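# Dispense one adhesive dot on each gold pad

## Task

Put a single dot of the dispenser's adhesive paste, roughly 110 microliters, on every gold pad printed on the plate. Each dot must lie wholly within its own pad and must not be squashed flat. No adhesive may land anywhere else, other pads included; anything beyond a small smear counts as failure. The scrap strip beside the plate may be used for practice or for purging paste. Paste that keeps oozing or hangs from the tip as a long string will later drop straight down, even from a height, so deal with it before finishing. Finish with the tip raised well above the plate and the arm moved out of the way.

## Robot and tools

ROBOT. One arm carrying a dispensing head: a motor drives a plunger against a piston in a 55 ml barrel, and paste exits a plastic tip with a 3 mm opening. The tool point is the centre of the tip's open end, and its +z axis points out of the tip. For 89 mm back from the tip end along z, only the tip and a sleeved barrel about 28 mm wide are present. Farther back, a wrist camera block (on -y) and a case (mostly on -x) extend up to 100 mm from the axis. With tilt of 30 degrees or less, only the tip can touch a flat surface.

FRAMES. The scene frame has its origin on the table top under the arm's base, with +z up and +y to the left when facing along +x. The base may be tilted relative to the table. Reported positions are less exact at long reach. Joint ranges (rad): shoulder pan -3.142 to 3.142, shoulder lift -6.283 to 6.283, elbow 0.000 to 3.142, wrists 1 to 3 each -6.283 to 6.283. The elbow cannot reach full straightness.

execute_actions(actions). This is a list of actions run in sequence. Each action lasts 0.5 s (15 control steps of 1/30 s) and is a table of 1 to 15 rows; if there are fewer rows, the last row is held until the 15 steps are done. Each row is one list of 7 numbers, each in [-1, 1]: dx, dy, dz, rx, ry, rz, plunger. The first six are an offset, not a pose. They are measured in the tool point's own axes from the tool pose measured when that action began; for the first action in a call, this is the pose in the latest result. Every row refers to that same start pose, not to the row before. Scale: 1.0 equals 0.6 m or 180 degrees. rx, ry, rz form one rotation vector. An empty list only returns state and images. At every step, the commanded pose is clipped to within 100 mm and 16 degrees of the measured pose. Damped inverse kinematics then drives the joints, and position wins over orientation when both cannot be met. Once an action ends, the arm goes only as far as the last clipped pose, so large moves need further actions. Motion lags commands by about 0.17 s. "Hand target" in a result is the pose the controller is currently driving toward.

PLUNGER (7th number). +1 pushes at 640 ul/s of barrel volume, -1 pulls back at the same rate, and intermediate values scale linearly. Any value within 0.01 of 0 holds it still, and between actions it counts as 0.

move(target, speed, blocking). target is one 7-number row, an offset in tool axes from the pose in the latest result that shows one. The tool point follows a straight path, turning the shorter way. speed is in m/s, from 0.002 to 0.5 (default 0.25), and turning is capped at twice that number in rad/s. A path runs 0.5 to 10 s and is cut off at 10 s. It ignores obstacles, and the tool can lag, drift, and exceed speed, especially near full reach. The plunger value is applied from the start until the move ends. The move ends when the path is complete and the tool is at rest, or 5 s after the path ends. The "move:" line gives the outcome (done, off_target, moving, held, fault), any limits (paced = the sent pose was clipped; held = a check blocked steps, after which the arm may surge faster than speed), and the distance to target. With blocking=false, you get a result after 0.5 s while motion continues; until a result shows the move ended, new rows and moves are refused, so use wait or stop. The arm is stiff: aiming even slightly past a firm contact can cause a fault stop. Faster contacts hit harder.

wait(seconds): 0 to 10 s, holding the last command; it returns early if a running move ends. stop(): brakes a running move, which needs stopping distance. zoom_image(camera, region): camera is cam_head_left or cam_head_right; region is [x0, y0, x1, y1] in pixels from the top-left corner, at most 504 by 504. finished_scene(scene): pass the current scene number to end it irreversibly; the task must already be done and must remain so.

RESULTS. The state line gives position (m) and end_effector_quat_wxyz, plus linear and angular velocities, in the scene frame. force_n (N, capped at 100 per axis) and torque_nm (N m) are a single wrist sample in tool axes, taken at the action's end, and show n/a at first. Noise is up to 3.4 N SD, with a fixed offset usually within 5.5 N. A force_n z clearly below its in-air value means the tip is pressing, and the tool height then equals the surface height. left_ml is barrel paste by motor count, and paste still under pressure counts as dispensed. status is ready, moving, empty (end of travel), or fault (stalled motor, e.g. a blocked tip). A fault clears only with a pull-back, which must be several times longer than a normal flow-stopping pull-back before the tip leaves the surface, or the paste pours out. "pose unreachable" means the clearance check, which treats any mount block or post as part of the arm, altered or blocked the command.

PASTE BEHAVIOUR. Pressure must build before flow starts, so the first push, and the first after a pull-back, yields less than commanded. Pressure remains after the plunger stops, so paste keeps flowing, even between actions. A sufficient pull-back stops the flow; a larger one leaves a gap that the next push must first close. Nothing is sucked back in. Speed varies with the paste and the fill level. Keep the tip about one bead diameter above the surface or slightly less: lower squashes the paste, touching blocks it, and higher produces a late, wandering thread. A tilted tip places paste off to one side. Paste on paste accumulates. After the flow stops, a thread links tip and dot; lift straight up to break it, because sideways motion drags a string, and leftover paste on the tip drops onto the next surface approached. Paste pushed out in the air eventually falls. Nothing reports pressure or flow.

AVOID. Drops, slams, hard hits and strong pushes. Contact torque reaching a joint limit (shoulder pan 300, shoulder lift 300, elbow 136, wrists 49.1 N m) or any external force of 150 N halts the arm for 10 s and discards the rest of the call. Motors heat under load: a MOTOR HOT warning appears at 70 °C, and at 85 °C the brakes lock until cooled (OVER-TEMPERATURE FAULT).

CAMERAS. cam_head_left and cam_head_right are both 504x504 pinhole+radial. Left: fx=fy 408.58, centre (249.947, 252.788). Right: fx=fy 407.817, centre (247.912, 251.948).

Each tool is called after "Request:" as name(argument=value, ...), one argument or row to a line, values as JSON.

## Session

Request:
execute_actions(
  actions=[],
)

Scene clock: 0.00 s.
end_effector_position=(+0.6062, +0.0076, +0.2704) left_ml=42.3 status=ready force_n=(+1.7, +4.4, +4.3) torque_nm=(+1.48, -0.51, -0.13) end_effector_quat_wxyz=(+0.002, +0.701, +0.713, +0.001) end_effector_velocity=(+0.001, -0.001, +0.000) end_effector_angular_velocity=(-0.001, -0.001, -0.001)
Joint positions: [-0.296 -1.728  1.957 -1.801 -1.571 -1.866]
Joint velocities: [-0.001 -0.     0.    -0.001 -0.001  0.   ]
Motor temperatures (°C, as the motors report them): [25 27 29 33 33 36]
Hand target: +0.606, +0.008, +0.270; +0.002, +0.701, +0.713, +0.001

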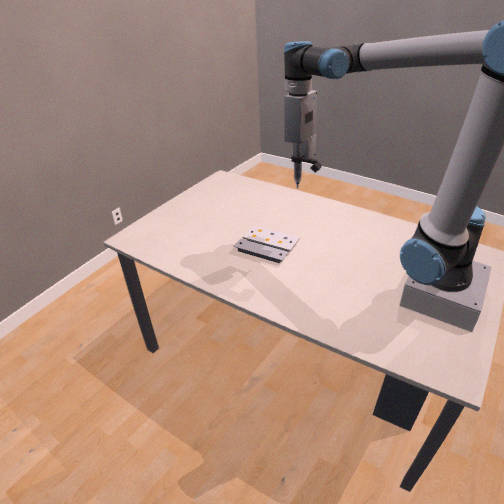

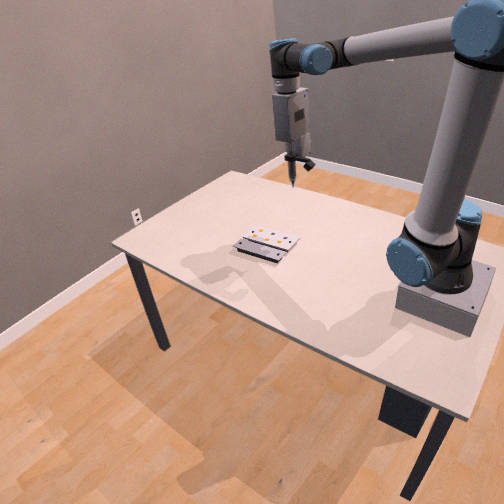

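Request:
zoom_image(
  camera="cam_head_left",
  region=[228, 215, 308, 275],
)

Request:
zoom_image(
  camera="cam_head_right",
  region=[228, 215, 308, 275],
)

Request:
zoom_image(
  camera="cam_head_left",
  region=[280, 160, 320, 200],
)

Request:
zoom_image(
  camera="cam_head_right",
  region=[275, 160, 315, 200],
)

Request:
zoom_image(
  camera="cam_head_left",
  region=[242, 220, 302, 260],
)

Request:
zoom_image(
  camera="cam_head_right",
  region=[242, 220, 302, 260],
)

Region (228, 215, 308, 275) of cam_head_left's 504x504 image, scaled by 6.300, with more detail than that image has; it fills the top 378 rows of this view, and the rest is white.

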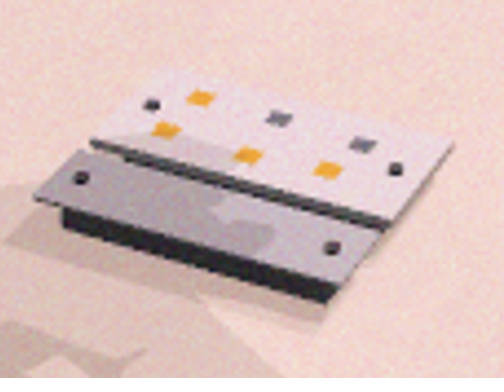

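Region (228, 215, 308, 275) of cam_head_right's 504x504 image, scaled by 6.300, with more detail than that image has; it fills the top 378 rows of this view, and the rest is white.

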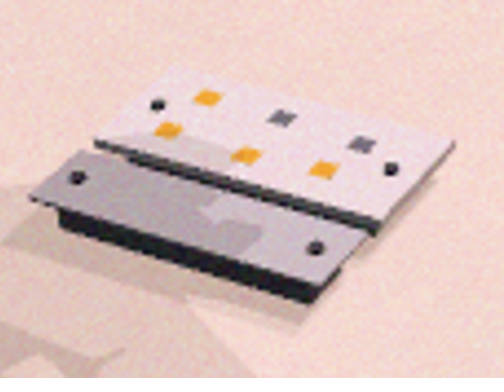

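Region (280, 160, 320, 200) of cam_head_left's 504x504 image, scaled by 12.600, with more detail than that image has.

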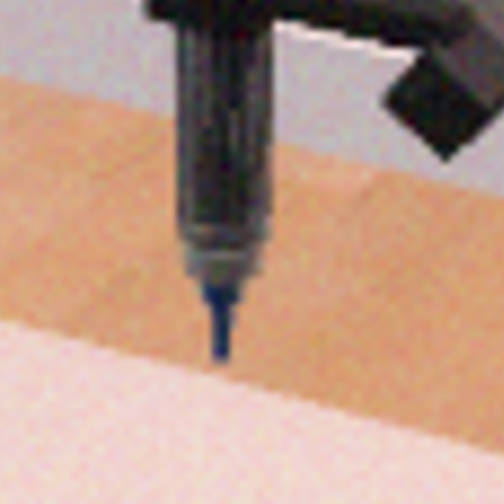

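Region (275, 160, 315, 200) of cam_head_right's 504x504 image, scaled by 12.600, with more detail than that image has.

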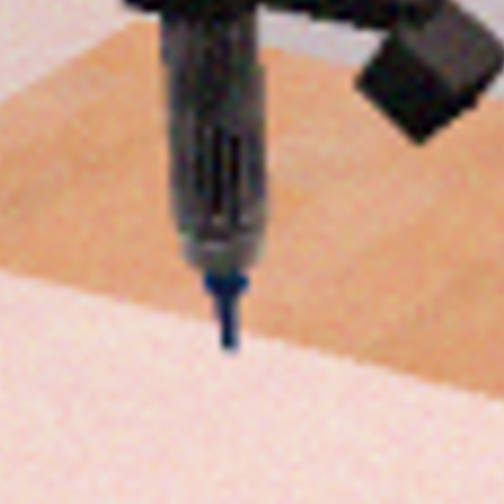

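Region (242, 220, 302, 260) of cam_head_left's 504x504 image, scaled by 8.400, with more detail than that image has.

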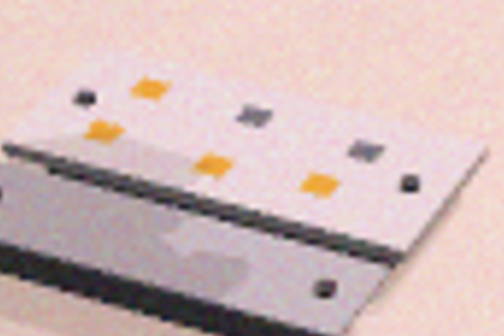

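Region (242, 220, 302, 260) of cam_head_right's 504x504 image, scaled by 8.400, with more detail than that image has.

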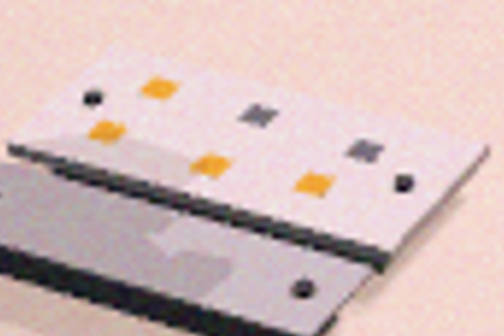

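Request:
move(
  target=[0.0628, 0.0931, 0.3907, 0, 0, 0, 0],
  speed=0.3,
)

Request:
zoom_image(
  camera="cam_head_left",
  region=[266, 228, 294, 252],
)

Request:
zoom_image(
  camera="cam_head_right",
  region=[266, 228, 294, 252],
)

Scene clock: 35.63 s.
end_effector_position=(+0.6618, +0.0460, +0.0363) left_ml=42.3 status=ready force_n=(+1.2, +2.7, +5.7) torque_nm=(+0.88, -0.35, -0.11) end_effector_quat_wxyz=(+0.002, +0.701, +0.713, +0.001) end_effector_velocity=(+0.001, +0.002, -0.001) end_effector_angular_velocity=(+0.001, -0.000, +0.002)
Joint positions: [-0.213 -1.439  2.134 -2.267 -1.571 -1.784]
Joint velocities: [ 0.002  0.002  0.    -0.002  0.001  0.   ]
Motor temperatures (°C, as the motors report them): [25 27 29 33 33 36]
Hand target: +0.662, +0.046, +0.036; +0.002, +0.701, +0.713, +0.001
Off the commanded pose: 0.000 m, 0 deg.
move: done

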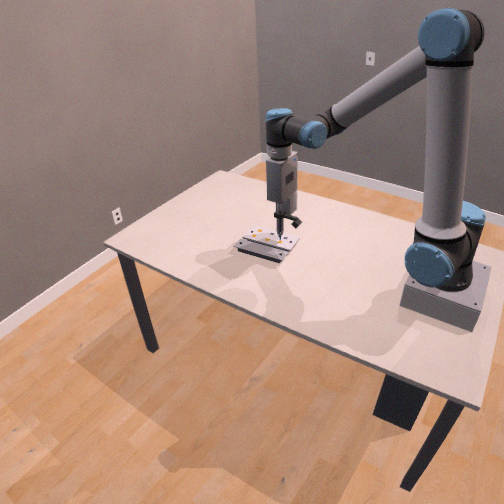

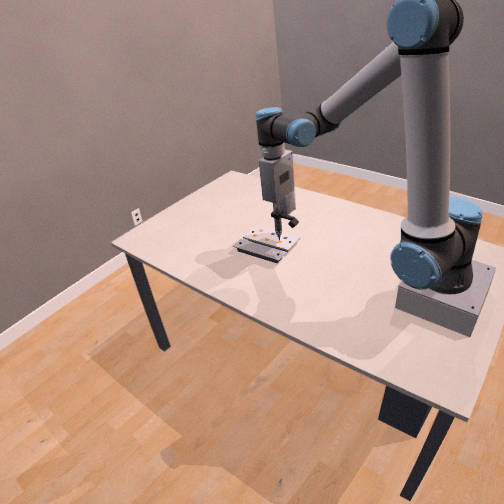

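Region (266, 228, 294, 252) of cam_head_left's 504x504 image, scaled by 18.000, with more detail than that image has; it fills the top 432 rows of this view, and the rest is white.

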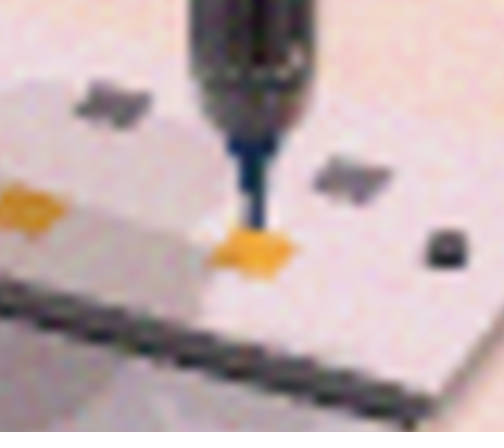

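Region (266, 228, 294, 252) of cam_head_right's 504x504 image, scaled by 18.000, with more detail than that image has; it fills the top 432 rows of this view, and the rest is white.

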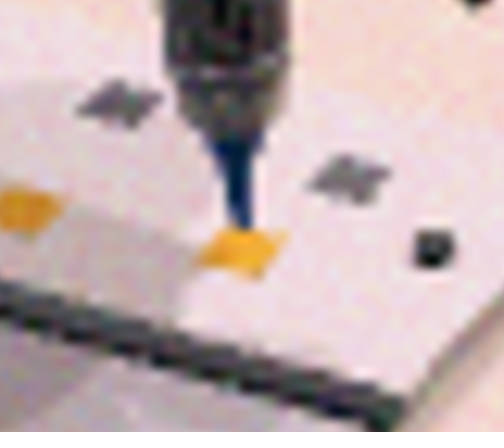

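Request:
execute_actions(
  actions=[
    [[0,0,0.0042,0,0,0,0]],
  ],
)

Request:
zoom_image(
  camera="cam_head_left",
  region=[266, 228, 294, 252],
)

Request:
zoom_image(
  camera="cam_head_right",
  region=[266, 228, 294, 252],
)

Scene clock: 40.27 s.
end_effector_position=(+0.6618, +0.0460, +0.0338) left_ml=42.3 status=ready force_n=(+1.5, +3.7, +4.8) torque_nm=(+1.34, -0.42, -0.15) end_effector_quat_wxyz=(+0.002, +0.701, +0.713, +0.001) end_effector_velocity=(-0.001, +0.000, -0.000) end_effector_angular_velocity=(+0.000, +0.001, +0.001)
Joint positions: [-0.213 -1.436  2.136 -2.272 -1.571 -1.784]
Joint velocities: [ 0.     0.     0.001  0.001 -0.    -0.   ]
Motor temperatures (°C, as the motors report them): [25 27 29 33 33 36]
Hand target: +0.662, +0.046, +0.034; +0.002, +0.701, +0.713, +0.001
Off the commanded pose: 0.000 m, 0 deg.

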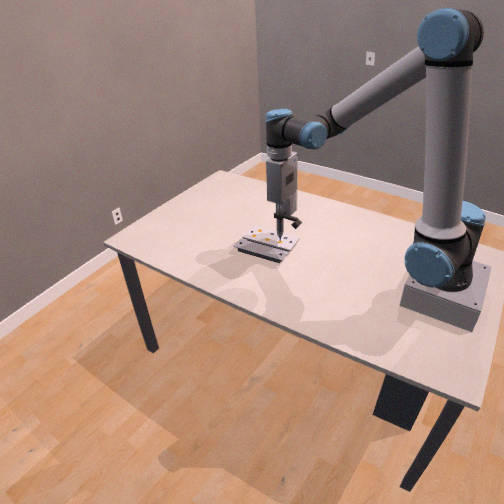

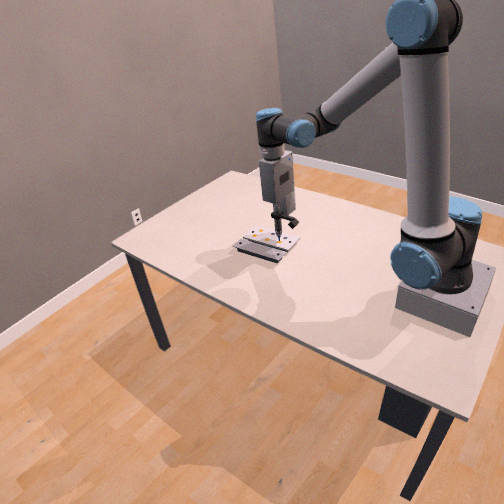

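Region (266, 228, 294, 252) of cam_head_left's 504x504 image, scaled by 18.000, with more detail than that image has; it fills the top 432 rows of this view, and the rest is white.

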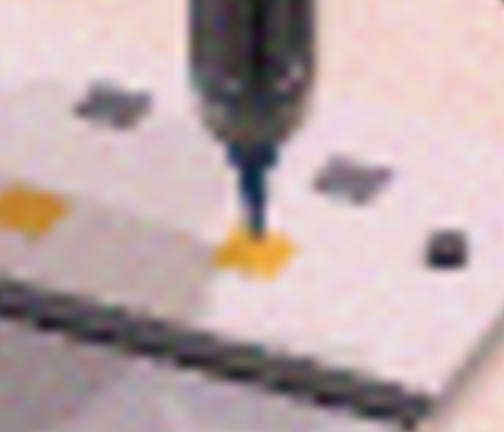

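Region (266, 228, 294, 252) of cam_head_right's 504x504 image, scaled by 18.000, with more detail than that image has; it fills the top 432 rows of this view, and the rest is white.

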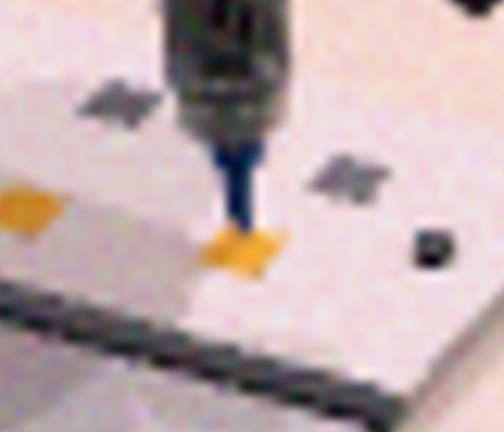

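Request:
execute_actions(
  actions=[],
)

Scene clock: 54.60 s.
end_effector_position=(+0.6618, +0.0460, +0.0338) left_ml=42.3 status=ready force_n=(+2.1, +4.1, +5.2) torque_nm=(+1.33, -0.65, -0.10) end_effector_quat_wxyz=(+0.002, +0.701, +0.713, +0.001) end_effector_velocity=(+0.000, +0.000, -0.000) end_effector_angular_velocity=(+0.000, -0.000, +0.001)
Joint positions: [-0.213 -1.436  2.136 -2.272 -1.571 -1.784]
Joint velocities: [ 0.     0.001  0.    -0.001  0.    -0.   ]
Motor temperatures (°C, as the motors report them): [25 27 29 33 33 36]
Hand target: +0.662, +0.046, +0.034; +0.002, +0.701, +0.713, +0.001
Off the commanded pose: 0.000 m, 0 deg.

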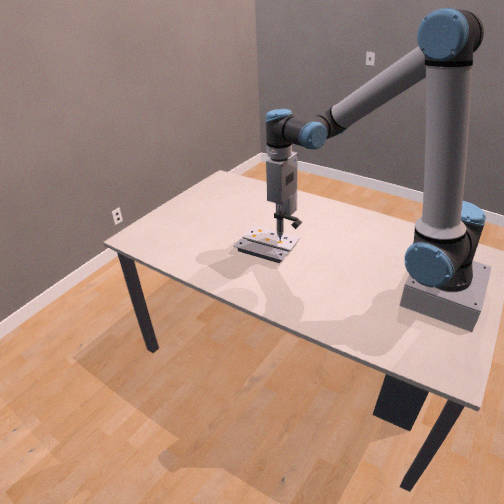

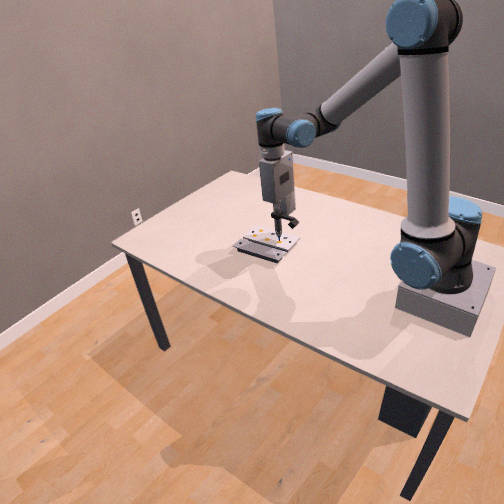

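Request:
execute_actions(
  actions=[
    [[0,0,0.0033,0,0,0,0]],
  ],
)

Request:
wait(
  seconds=0.4,
)

Scene clock: 58.60 s.
end_effector_position=(+0.6618, +0.0460, +0.0318) left_ml=42.3 status=ready force_n=(+1.5, +2.3, +2.9) torque_nm=(+0.74, -0.37, -0.10) end_effector_quat_wxyz=(+0.002, +0.701, +0.713, +0.001) end_effector_velocity=(+0.000, +0.000, +0.000) end_effector_angular_velocity=(-0.000, -0.001, +0.000)
Joint positions: [-0.213 -1.433  2.138 -2.276 -1.571 -1.784]
Joint velocities: [ 0.    -0.    -0.    -0.001 -0.     0.   ]
Motor temperatures (°C, as the motors report them): [25 27 29 33 33 36]
Hand target: +0.662, +0.046, +0.032; +0.002, +0.701, +0.713, +0.001
Off the commanded pose: 0.000 m, 0 deg.

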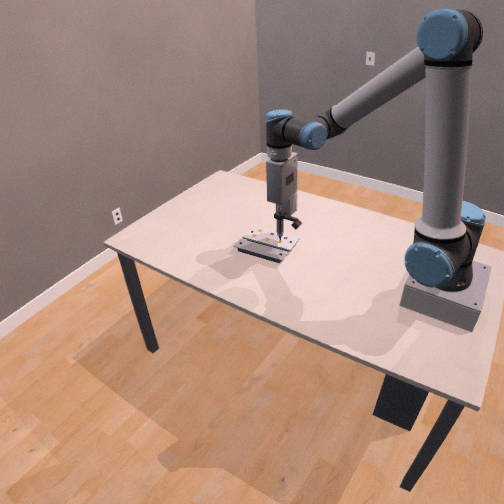

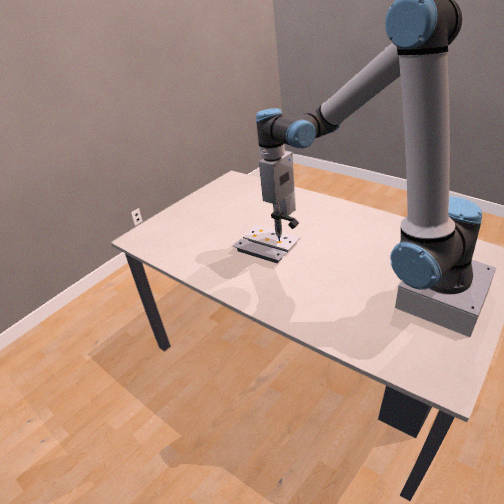

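Scene clock: 59.00 s.
end_effector_position=(+0.6618, +0.0460, +0.0318) left_ml=42.3 status=ready force_n=(+1.5, +2.3, +4.5) torque_nm=(+0.74, -0.42, -0.13) end_effector_quat_wxyz=(+0.002, +0.701, +0.713, +0.001) end_effector_velocity=(+0.000, -0.001, +0.001) end_effector_angular_velocity=(-0.001, -0.001, +0.001)
Joint positions: [-0.213 -1.433  2.138 -2.276 -1.571 -1.784]
Joint velocities: [-0.    -0.001 -0.     0.    -0.001 -0.001]
Motor temperatures (°C, as the motors report them): [25 27 29 33 33 36]
Hand target: +0.662, +0.046, +0.032; +0.002, +0.701, +0.713, +0.001
Off the commanded pose: 0.000 m, 0 deg.
wait: 0.40 s; at rest by 0.17 s

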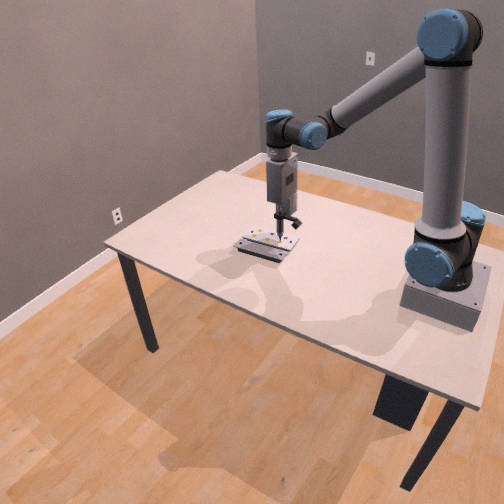

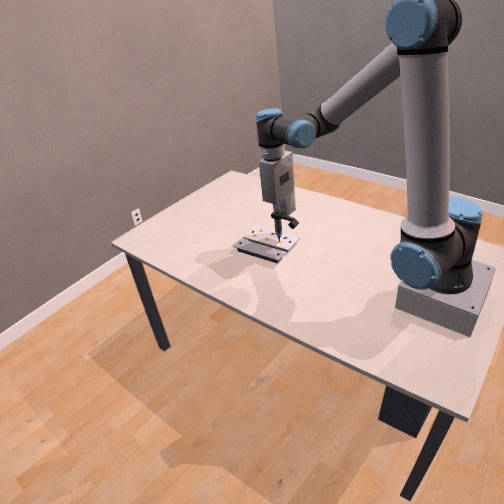

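Request:
zoom_image(
  camera="cam_head_left",
  region=[266, 228, 294, 252],
)

Request:
execute_actions(
  actions=[
    [[0,0,0.0013,0,0,0,0]],
  ],
)

Region (266, 228, 294, 252) of cam_head_left's 504x504 image, scaled by 18.000, with more detail than that image has; it fills the top 432 rows of this view, and the rest is white.

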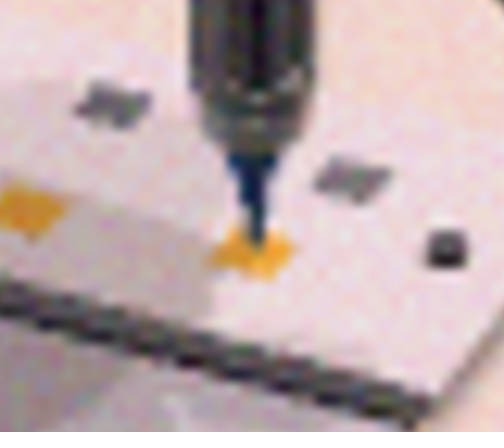

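Scene clock: 61.23 s.
end_effector_position=(+0.6618, +0.0460, +0.0310) left_ml=42.3 status=ready force_n=(+0.7, +2.5, +6.9) torque_nm=(+0.78, -0.14, -0.07) end_effector_quat_wxyz=(+0.002, +0.701, +0.713, +0.001) end_effector_velocity=(+0.000, +0.001, +0.000) end_effector_angular_velocity=(+0.002, -0.000, -0.000)
Joint positions: [-0.213 -1.432  2.138 -2.278 -1.571 -1.784]
Joint velocities: [-0.    -0.     0.    -0.     0.002  0.   ]
Motor temperatures (°C, as the motors report them): [25 27 29 33 33 36]
Hand target: +0.662, +0.046, +0.031; +0.002, +0.701, +0.713, +0.001
Off the commanded pose: 0.000 m, 0 deg.

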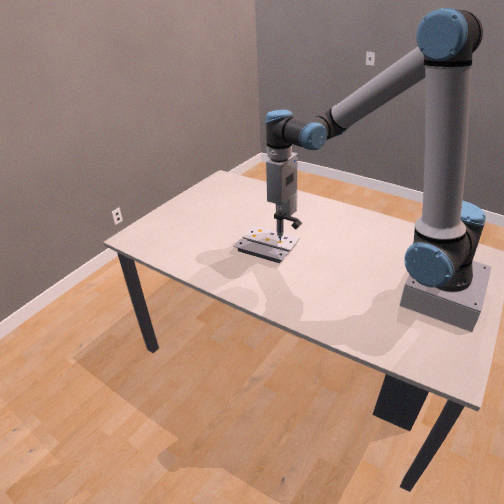

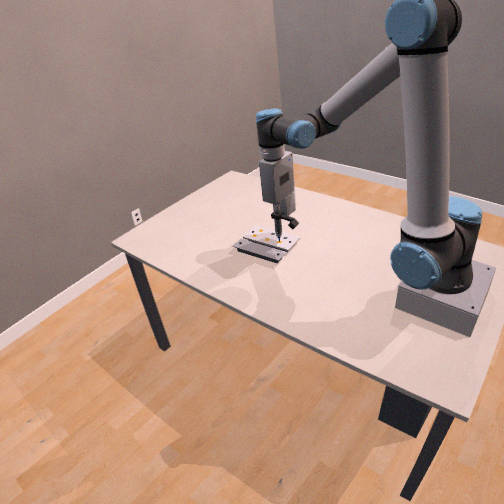

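Request:
execute_actions(
  actions=[
    [[0,0,0.0009,0,0,0,0]],
  ],
)

Request:
execute_actions(
  actions=[
    [[0,0,0.0008,0,0,0,0]],
  ],
)

Scene clock: 63.07 s.
end_effector_position=(+0.6618, +0.0460, +0.0305) left_ml=42.3 status=ready force_n=(+1.2, +2.5, +5.0) torque_nm=(+0.80, -0.29, -0.16) end_effector_quat_wxyz=(+0.002, +0.701, +0.713, +0.001) end_effector_velocity=(-0.001, +0.001, -0.000) end_effector_angular_velocity=(+0.000, +0.002, +0.001)
Joint positions: [-0.213 -1.431  2.139 -2.279 -1.571 -1.784]
Joint velocities: [ 0.001  0.     0.     0.001 -0.     0.   ]
Motor temperatures (°C, as the motors report them): [25 27 29 33 33 36]
Hand target: +0.662, +0.046, +0.030; +0.002, +0.701, +0.713, +0.001
Off the commanded pose: 0.000 m, 0 deg.

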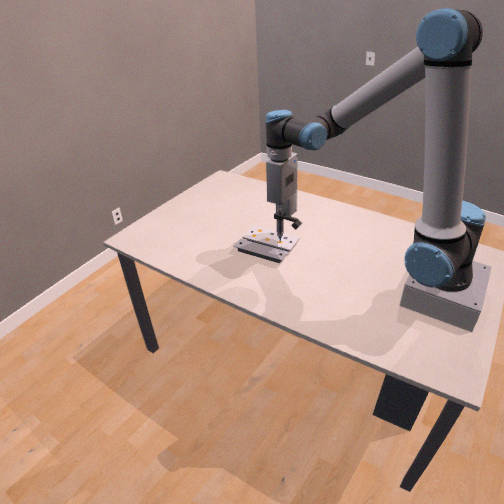

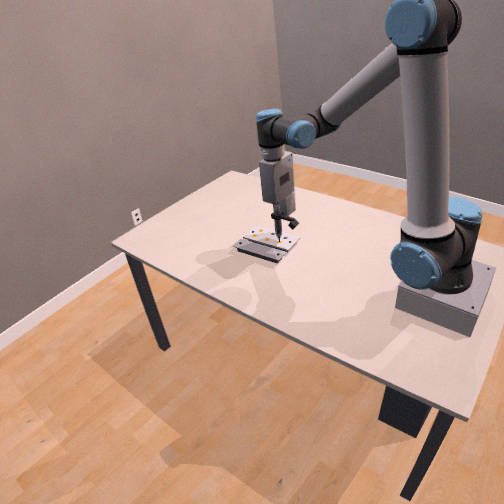

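Scene clock: 63.57 s.
end_effector_position=(+0.6618, +0.0460, +0.0300) left_ml=42.3 status=ready force_n=(+1.2, +2.8, +6.0) torque_nm=(+0.94, -0.26, -0.08) end_effector_quat_wxyz=(+0.002, +0.701, +0.713, +0.001) end_effector_velocity=(+0.000, +0.000, +0.000) end_effector_angular_velocity=(-0.000, -0.000, +0.001)
Joint positions: [-0.213 -1.431  2.139 -2.28  -1.571 -1.784]
Joint velocities: [ 0.001 -0.    -0.     0.     0.    -0.   ]
Motor temperatures (°C, as the motors report them): [25 27 29 33 33 36]
Hand target: +0.662, +0.046, +0.030; +0.002, +0.701, +0.713, +0.001
Off the commanded pose: 0.000 m, 0 deg.

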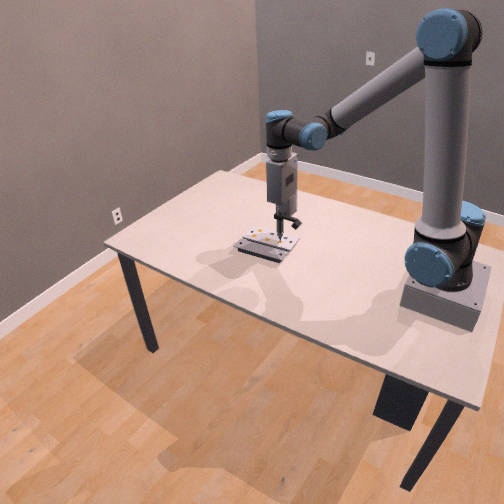

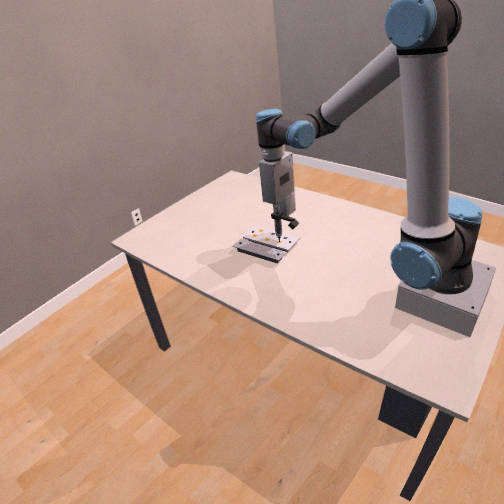

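Request:
execute_actions(
  actions=[
    [[0,0,0.0008,0,0,0,0]],
  ],
)

Request:
zoom_image(
  camera="cam_head_left",
  region=[266, 228, 294, 252],
)

Request:
zoom_image(
  camera="cam_head_right",
  region=[266, 228, 294, 252],
)

Scene clock: 66.17 s.
end_effector_position=(+0.6618, +0.0460, +0.0295) left_ml=42.3 status=ready force_n=(+2.1, +4.5, +6.6) torque_nm=(+1.50, -0.67, -0.11) end_effector_quat_wxyz=(+0.002, +0.701, +0.713, +0.001) end_effector_velocity=(+0.000, +0.000, +0.000) end_effector_angular_velocity=(+0.001, -0.000, +0.001)
Joint positions: [-0.213 -1.43   2.139 -2.281 -1.571 -1.784]
Joint velocities: [-0.    -0.    -0.     0.     0.001 -0.001]
Motor temperatures (°C, as the motors report them): [25 27 29 33 33 36]
Hand target: +0.662, +0.046, +0.030; +0.002, +0.701, +0.713, +0.001
Off the commanded pose: 0.000 m, 0 deg.

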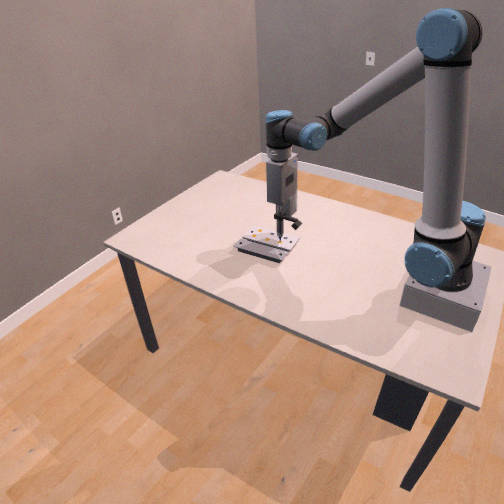

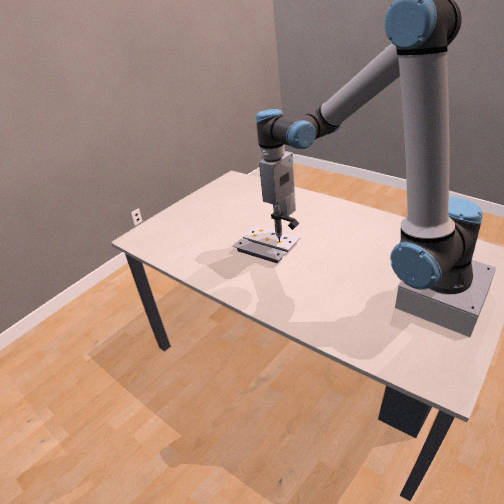

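Region (266, 228, 294, 252) of cam_head_left's 504x504 image, scaled by 18.000, with more detail than that image has; it fills the top 432 rows of this view, and the rest is white.

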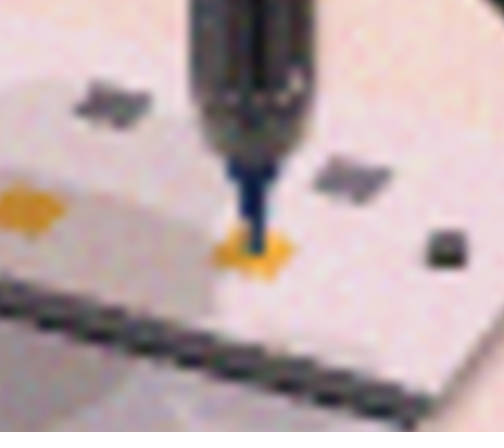

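Region (266, 228, 294, 252) of cam_head_right's 504x504 image, scaled by 18.000, with more detail than that image has; it fills the top 432 rows of this view, and the rest is white.

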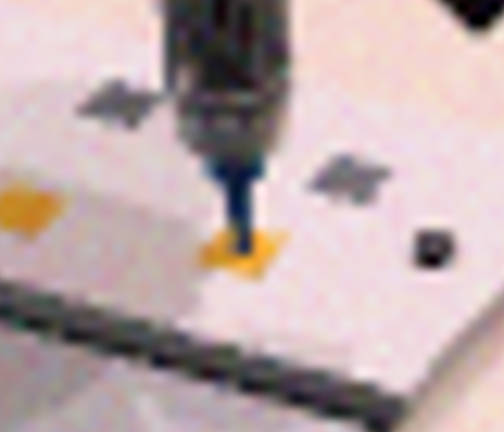

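Request:
execute_actions(
  actions=[
    [[0,0,0.0008,0,0,0,0]],
  ],
)

Scene clock: 67.80 s.
end_effector_position=(+0.6618, +0.0460, +0.0291) left_ml=42.3 status=ready force_n=(+2.6, +2.9, +4.7) torque_nm=(+1.02, -0.84, -0.13) end_effector_quat_wxyz=(+0.002, +0.701, +0.713, +0.001) end_effector_velocity=(-0.000, +0.001, +0.000) end_effector_angular_velocity=(-0.000, +0.001, +0.001)
Joint positions: [-0.213 -1.43   2.14  -2.282 -1.571 -1.784]
Joint velocities: [ 0.001 -0.     0.     0.001 -0.    -0.   ]
Motor temperatures (°C, as the motors report them): [25 27 29 33 33 36]
Hand target: +0.662, +0.046, +0.029; +0.002, +0.701, +0.713, +0.001
Off the commanded pose: 0.000 m, 0 deg.

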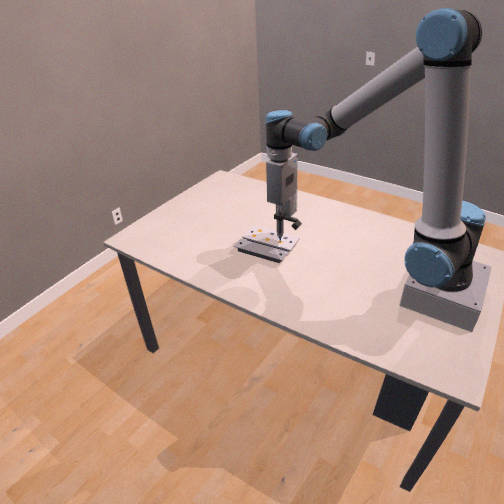

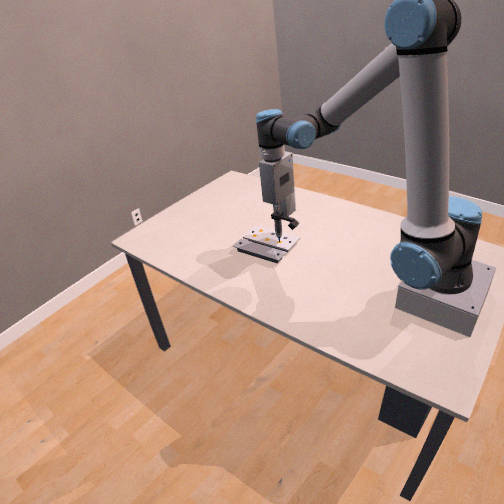

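Request:
execute_actions(
  actions=[
    [[0,0,0.0006,0,0,0,0]],
  ],
)

Scene clock: 69.03 s.
end_effector_position=(+0.6618, +0.0460, +0.0287) left_ml=42.3 status=ready force_n=(+1.4, +2.4, +5.1) torque_nm=(+0.77, -0.38, -0.13) end_effector_quat_wxyz=(+0.002, +0.701, +0.713, +0.001) end_effector_velocity=(+0.000, -0.001, -0.000) end_effector_angular_velocity=(+0.000, -0.000, -0.001)
Joint positions: [-0.213 -1.429  2.14  -2.283 -1.571 -1.784]
Joint velocities: [-0.001  0.     0.    -0.     0.     0.   ]
Motor temperatures (°C, as the motors report them): [25 27 29 33 33 36]
Hand target: +0.662, +0.046, +0.029; +0.002, +0.701, +0.713, +0.001
Off the commanded pose: 0.000 m, 0 deg.

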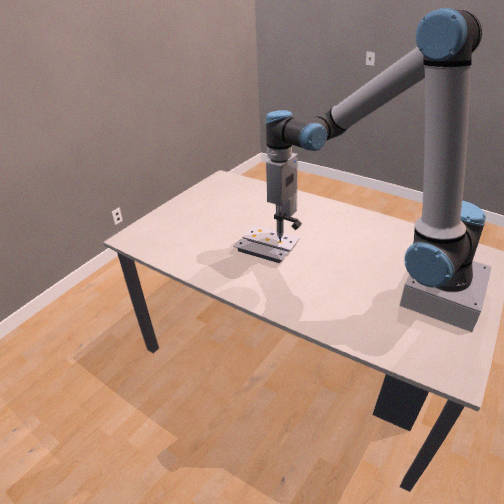

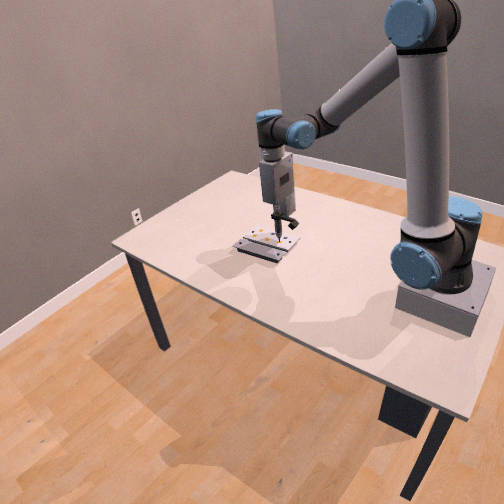

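Request:
execute_actions(
  actions=[
    [[0,0,0.0006,0,0,0,0]],
  ],
)

Scene clock: 70.47 s.
end_effector_position=(+0.6619, +0.0459, +0.0284) left_ml=42.3 status=ready force_n=(+3.7, -17.7, -45.3) torque_nm=(+0.74, -0.32, -0.11) end_effector_quat_wxyz=(+0.002, +0.701, +0.713, +0.001) end_effector_velocity=(+0.000, +0.000, +0.000) end_effector_angular_velocity=(+0.001, -0.001, -0.000)
Joint positions: [-0.213 -1.429  2.14  -2.283 -1.571 -1.784]
Joint velocities: [-0.    -0.001  0.    -0.001  0.001  0.   ]
Motor temperatures (°C, as the motors report them): [25 27 29 33 33 36]
Hand target: +0.662, +0.046, +0.028; +0.002, +0.701, +0.713, +0.001
Off the commanded pose: 0.000 m, 0 deg.

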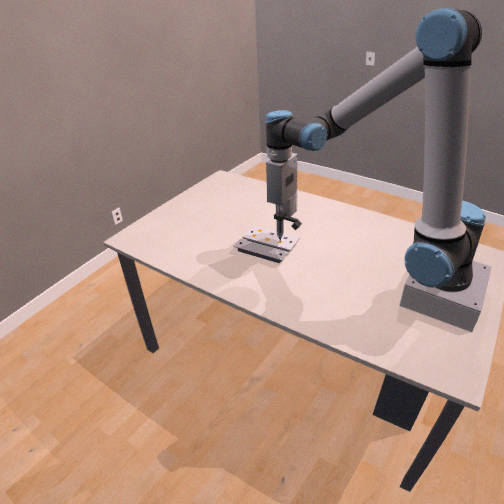

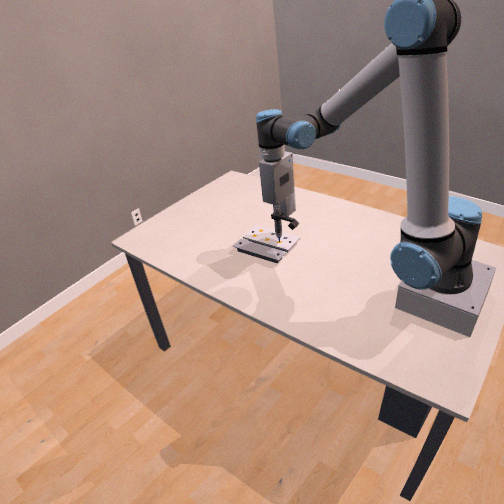

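Request:
execute_actions(
  actions=[
    [[0,0,-0.003,0,0,0,0],[0,0,-0.006,0,0,0,0],[0,0,-0.008,0,0,0,0],[0.002,0.01,-0.008,0,0,0,0],[0.004,0.02,-0.008,0,0,0,0],[0.0064,0.03,-0.008,0,0,0,0],[0.009,0.042,-0.008,0,0,0,0],[0.0115,0.054,-0.008,0,0,0,0],[0.014,0.066,-0.008,0,0,0,0],[0.0162,0.077,-0.008,0,0,0,0],[0.0178,0.085,-0.007,0,0,0,0],[0.0188,0.0893,-0.006,0,0,0,0],[0.0188,0.0893,-0.005,0,0,0,0],[0.0188,0.0893,-0.004,0,0,0,0],[0.0188,0.0893,-0.0036,0,0,0,0]],
  ],
)

Request:
wait(
  seconds=0.6,
)

Request:
zoom_image(
  camera="cam_head_left",
  region=[253, 226, 281, 250],
)

Request:
zoom_image(
  camera="cam_head_right",
  region=[253, 226, 281, 250],
)

Scene clock: 81.73 s.
end_effector_position=(+0.7090, +0.0570, +0.0324) left_ml=42.3 status=ready force_n=(+1.9, +4.6, +6.6) torque_nm=(+1.52, -0.50, -0.14) end_effector_quat_wxyz=(+0.002, +0.701, +0.713, +0.001) end_effector_velocity=(+0.074, +0.018, -0.015) end_effector_angular_velocity=(+0.001, +0.005, +0.001)
Joint positions: [-0.184 -1.363  2.049 -2.259 -1.57  -1.755]
Joint velocities: [ 0.043  0.13  -0.135  0.01   0.     0.041]
Motor temperatures (°C, as the motors report them): [25 27 29 33 33 36]
Hand target: +0.715, +0.058, +0.031; +0.002, +0.701, +0.713, +0.001
Off the commanded pose: 0.007 m, 0 deg.

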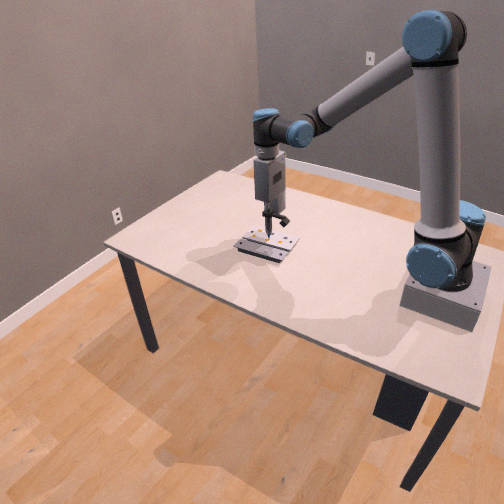

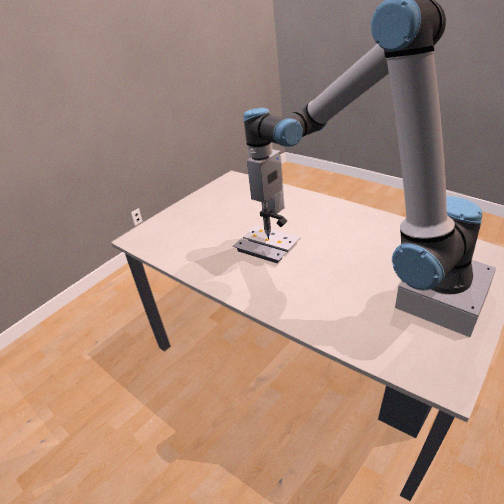

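Scene clock: 82.33 s.
end_effector_position=(+0.7151, +0.0581, +0.0307) left_ml=42.3 status=ready force_n=(+0.6, +2.8, +6.6) torque_nm=(+0.91, -0.06, -0.04) end_effector_quat_wxyz=(+0.002, +0.701, +0.713, +0.001) end_effector_velocity=(-0.000, +0.001, +0.000) end_effector_angular_velocity=(-0.000, +0.001, +0.001)
Joint positions: [-0.181 -1.351  2.038 -2.259 -1.571 -1.752]
Joint velocities: [ 0.001 -0.    -0.     0.001 -0.    -0.   ]
Motor temperatures (°C, as the motors report them): [25 27 29 33 33 36]
Hand target: +0.715, +0.058, +0.031; +0.002, +0.701, +0.713, +0.001
Off the commanded pose: 0.000 m, 0 deg.
wait: 0.60 s; at rest by 0.30 s

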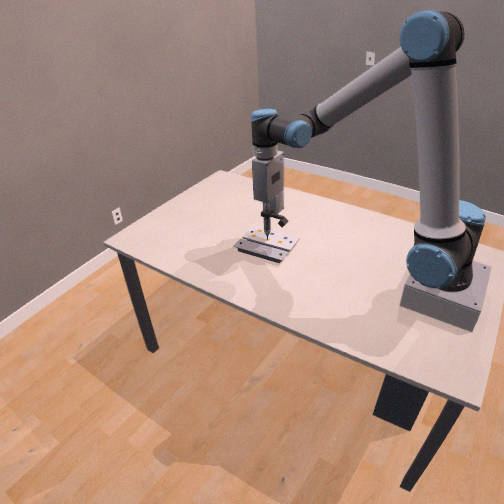

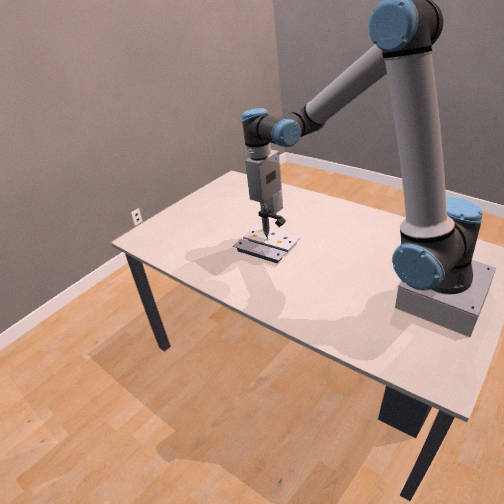

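Region (253, 226, 281, 250) of cam_head_left's 504x504 image, scaled by 18.000, with more detail than that image has; it fills the top 432 rows of this view, and the rest is white.

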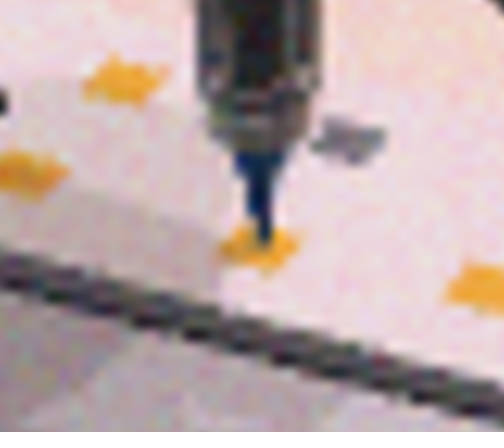

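Region (253, 226, 281, 250) of cam_head_right's 504x504 image, scaled by 18.000, with more detail than that image has; it fills the top 432 rows of this view, and the rest is white.

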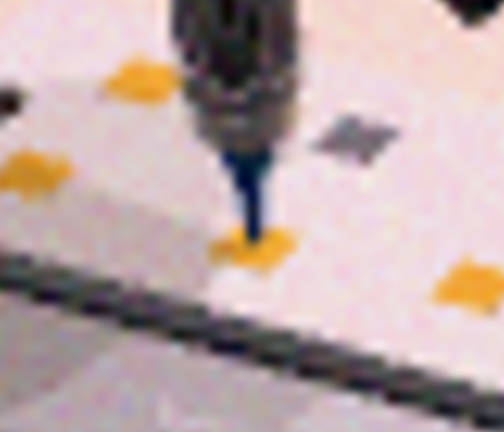

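Request:
move(
  target=[0.0024,0.1066,-0.001,0,0,0,0],
  speed=0.2,
)

Request:
zoom_image(
  camera="cam_head_left",
  region=[240, 220, 268, 244],
)

Request:
zoom_image(
  camera="cam_head_right",
  region=[240, 220, 268, 244],
)

Scene clock: 88.73 s.
end_effector_position=(+0.7789, +0.0606, +0.0315) left_ml=42.3 status=ready force_n=(+1.0, +3.4, +4.0) torque_nm=(+1.16, -0.23, -0.10) end_effector_quat_wxyz=(+0.002, +0.701, +0.713, +0.001) end_effector_velocity=(+0.001, +0.001, -0.000) end_effector_angular_velocity=(-0.000, +0.000, +0.001)
Joint positions: [-0.164 -1.261  1.914 -2.225 -1.571 -1.735]
Joint velocities: [ 0.002  0.003 -0.003  0.    -0.     0.001]
Motor temperatures (°C, as the motors report them): [25 27 29 33 33 36]
Hand target: +0.779, +0.061, +0.032; +0.002, +0.701, +0.713, +0.001
Off the commanded pose: 0.000 m, 0 deg.
move: done

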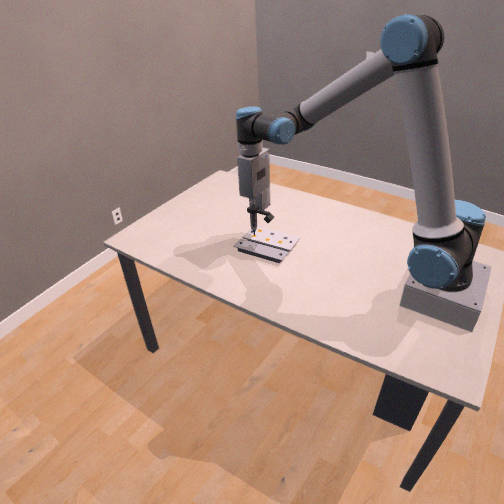

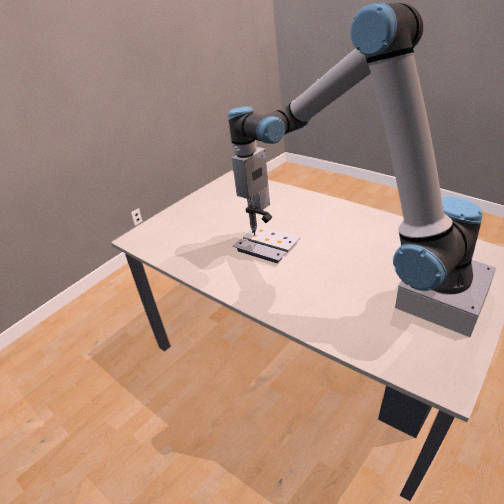

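Region (240, 220, 268, 244) of cam_head_left's 504x504 image, scaled by 18.000, with more detail than that image has; it fills the top 432 rows of this view, and the rest is white.

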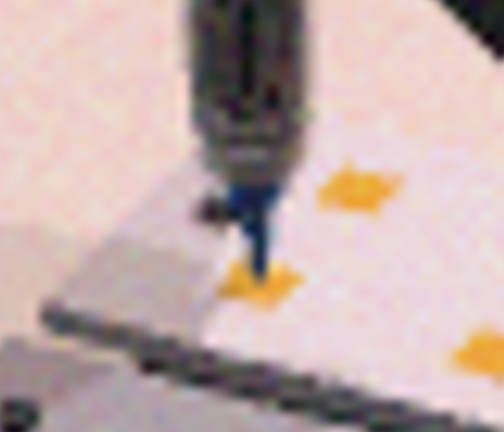

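Region (240, 220, 268, 244) of cam_head_right's 504x504 image, scaled by 18.000, with more detail than that image has; it fills the top 432 rows of this view, and the rest is white.

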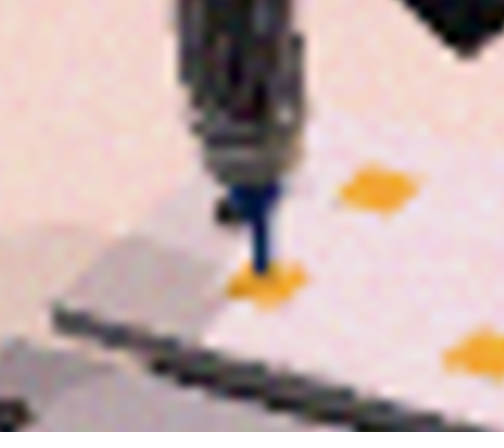

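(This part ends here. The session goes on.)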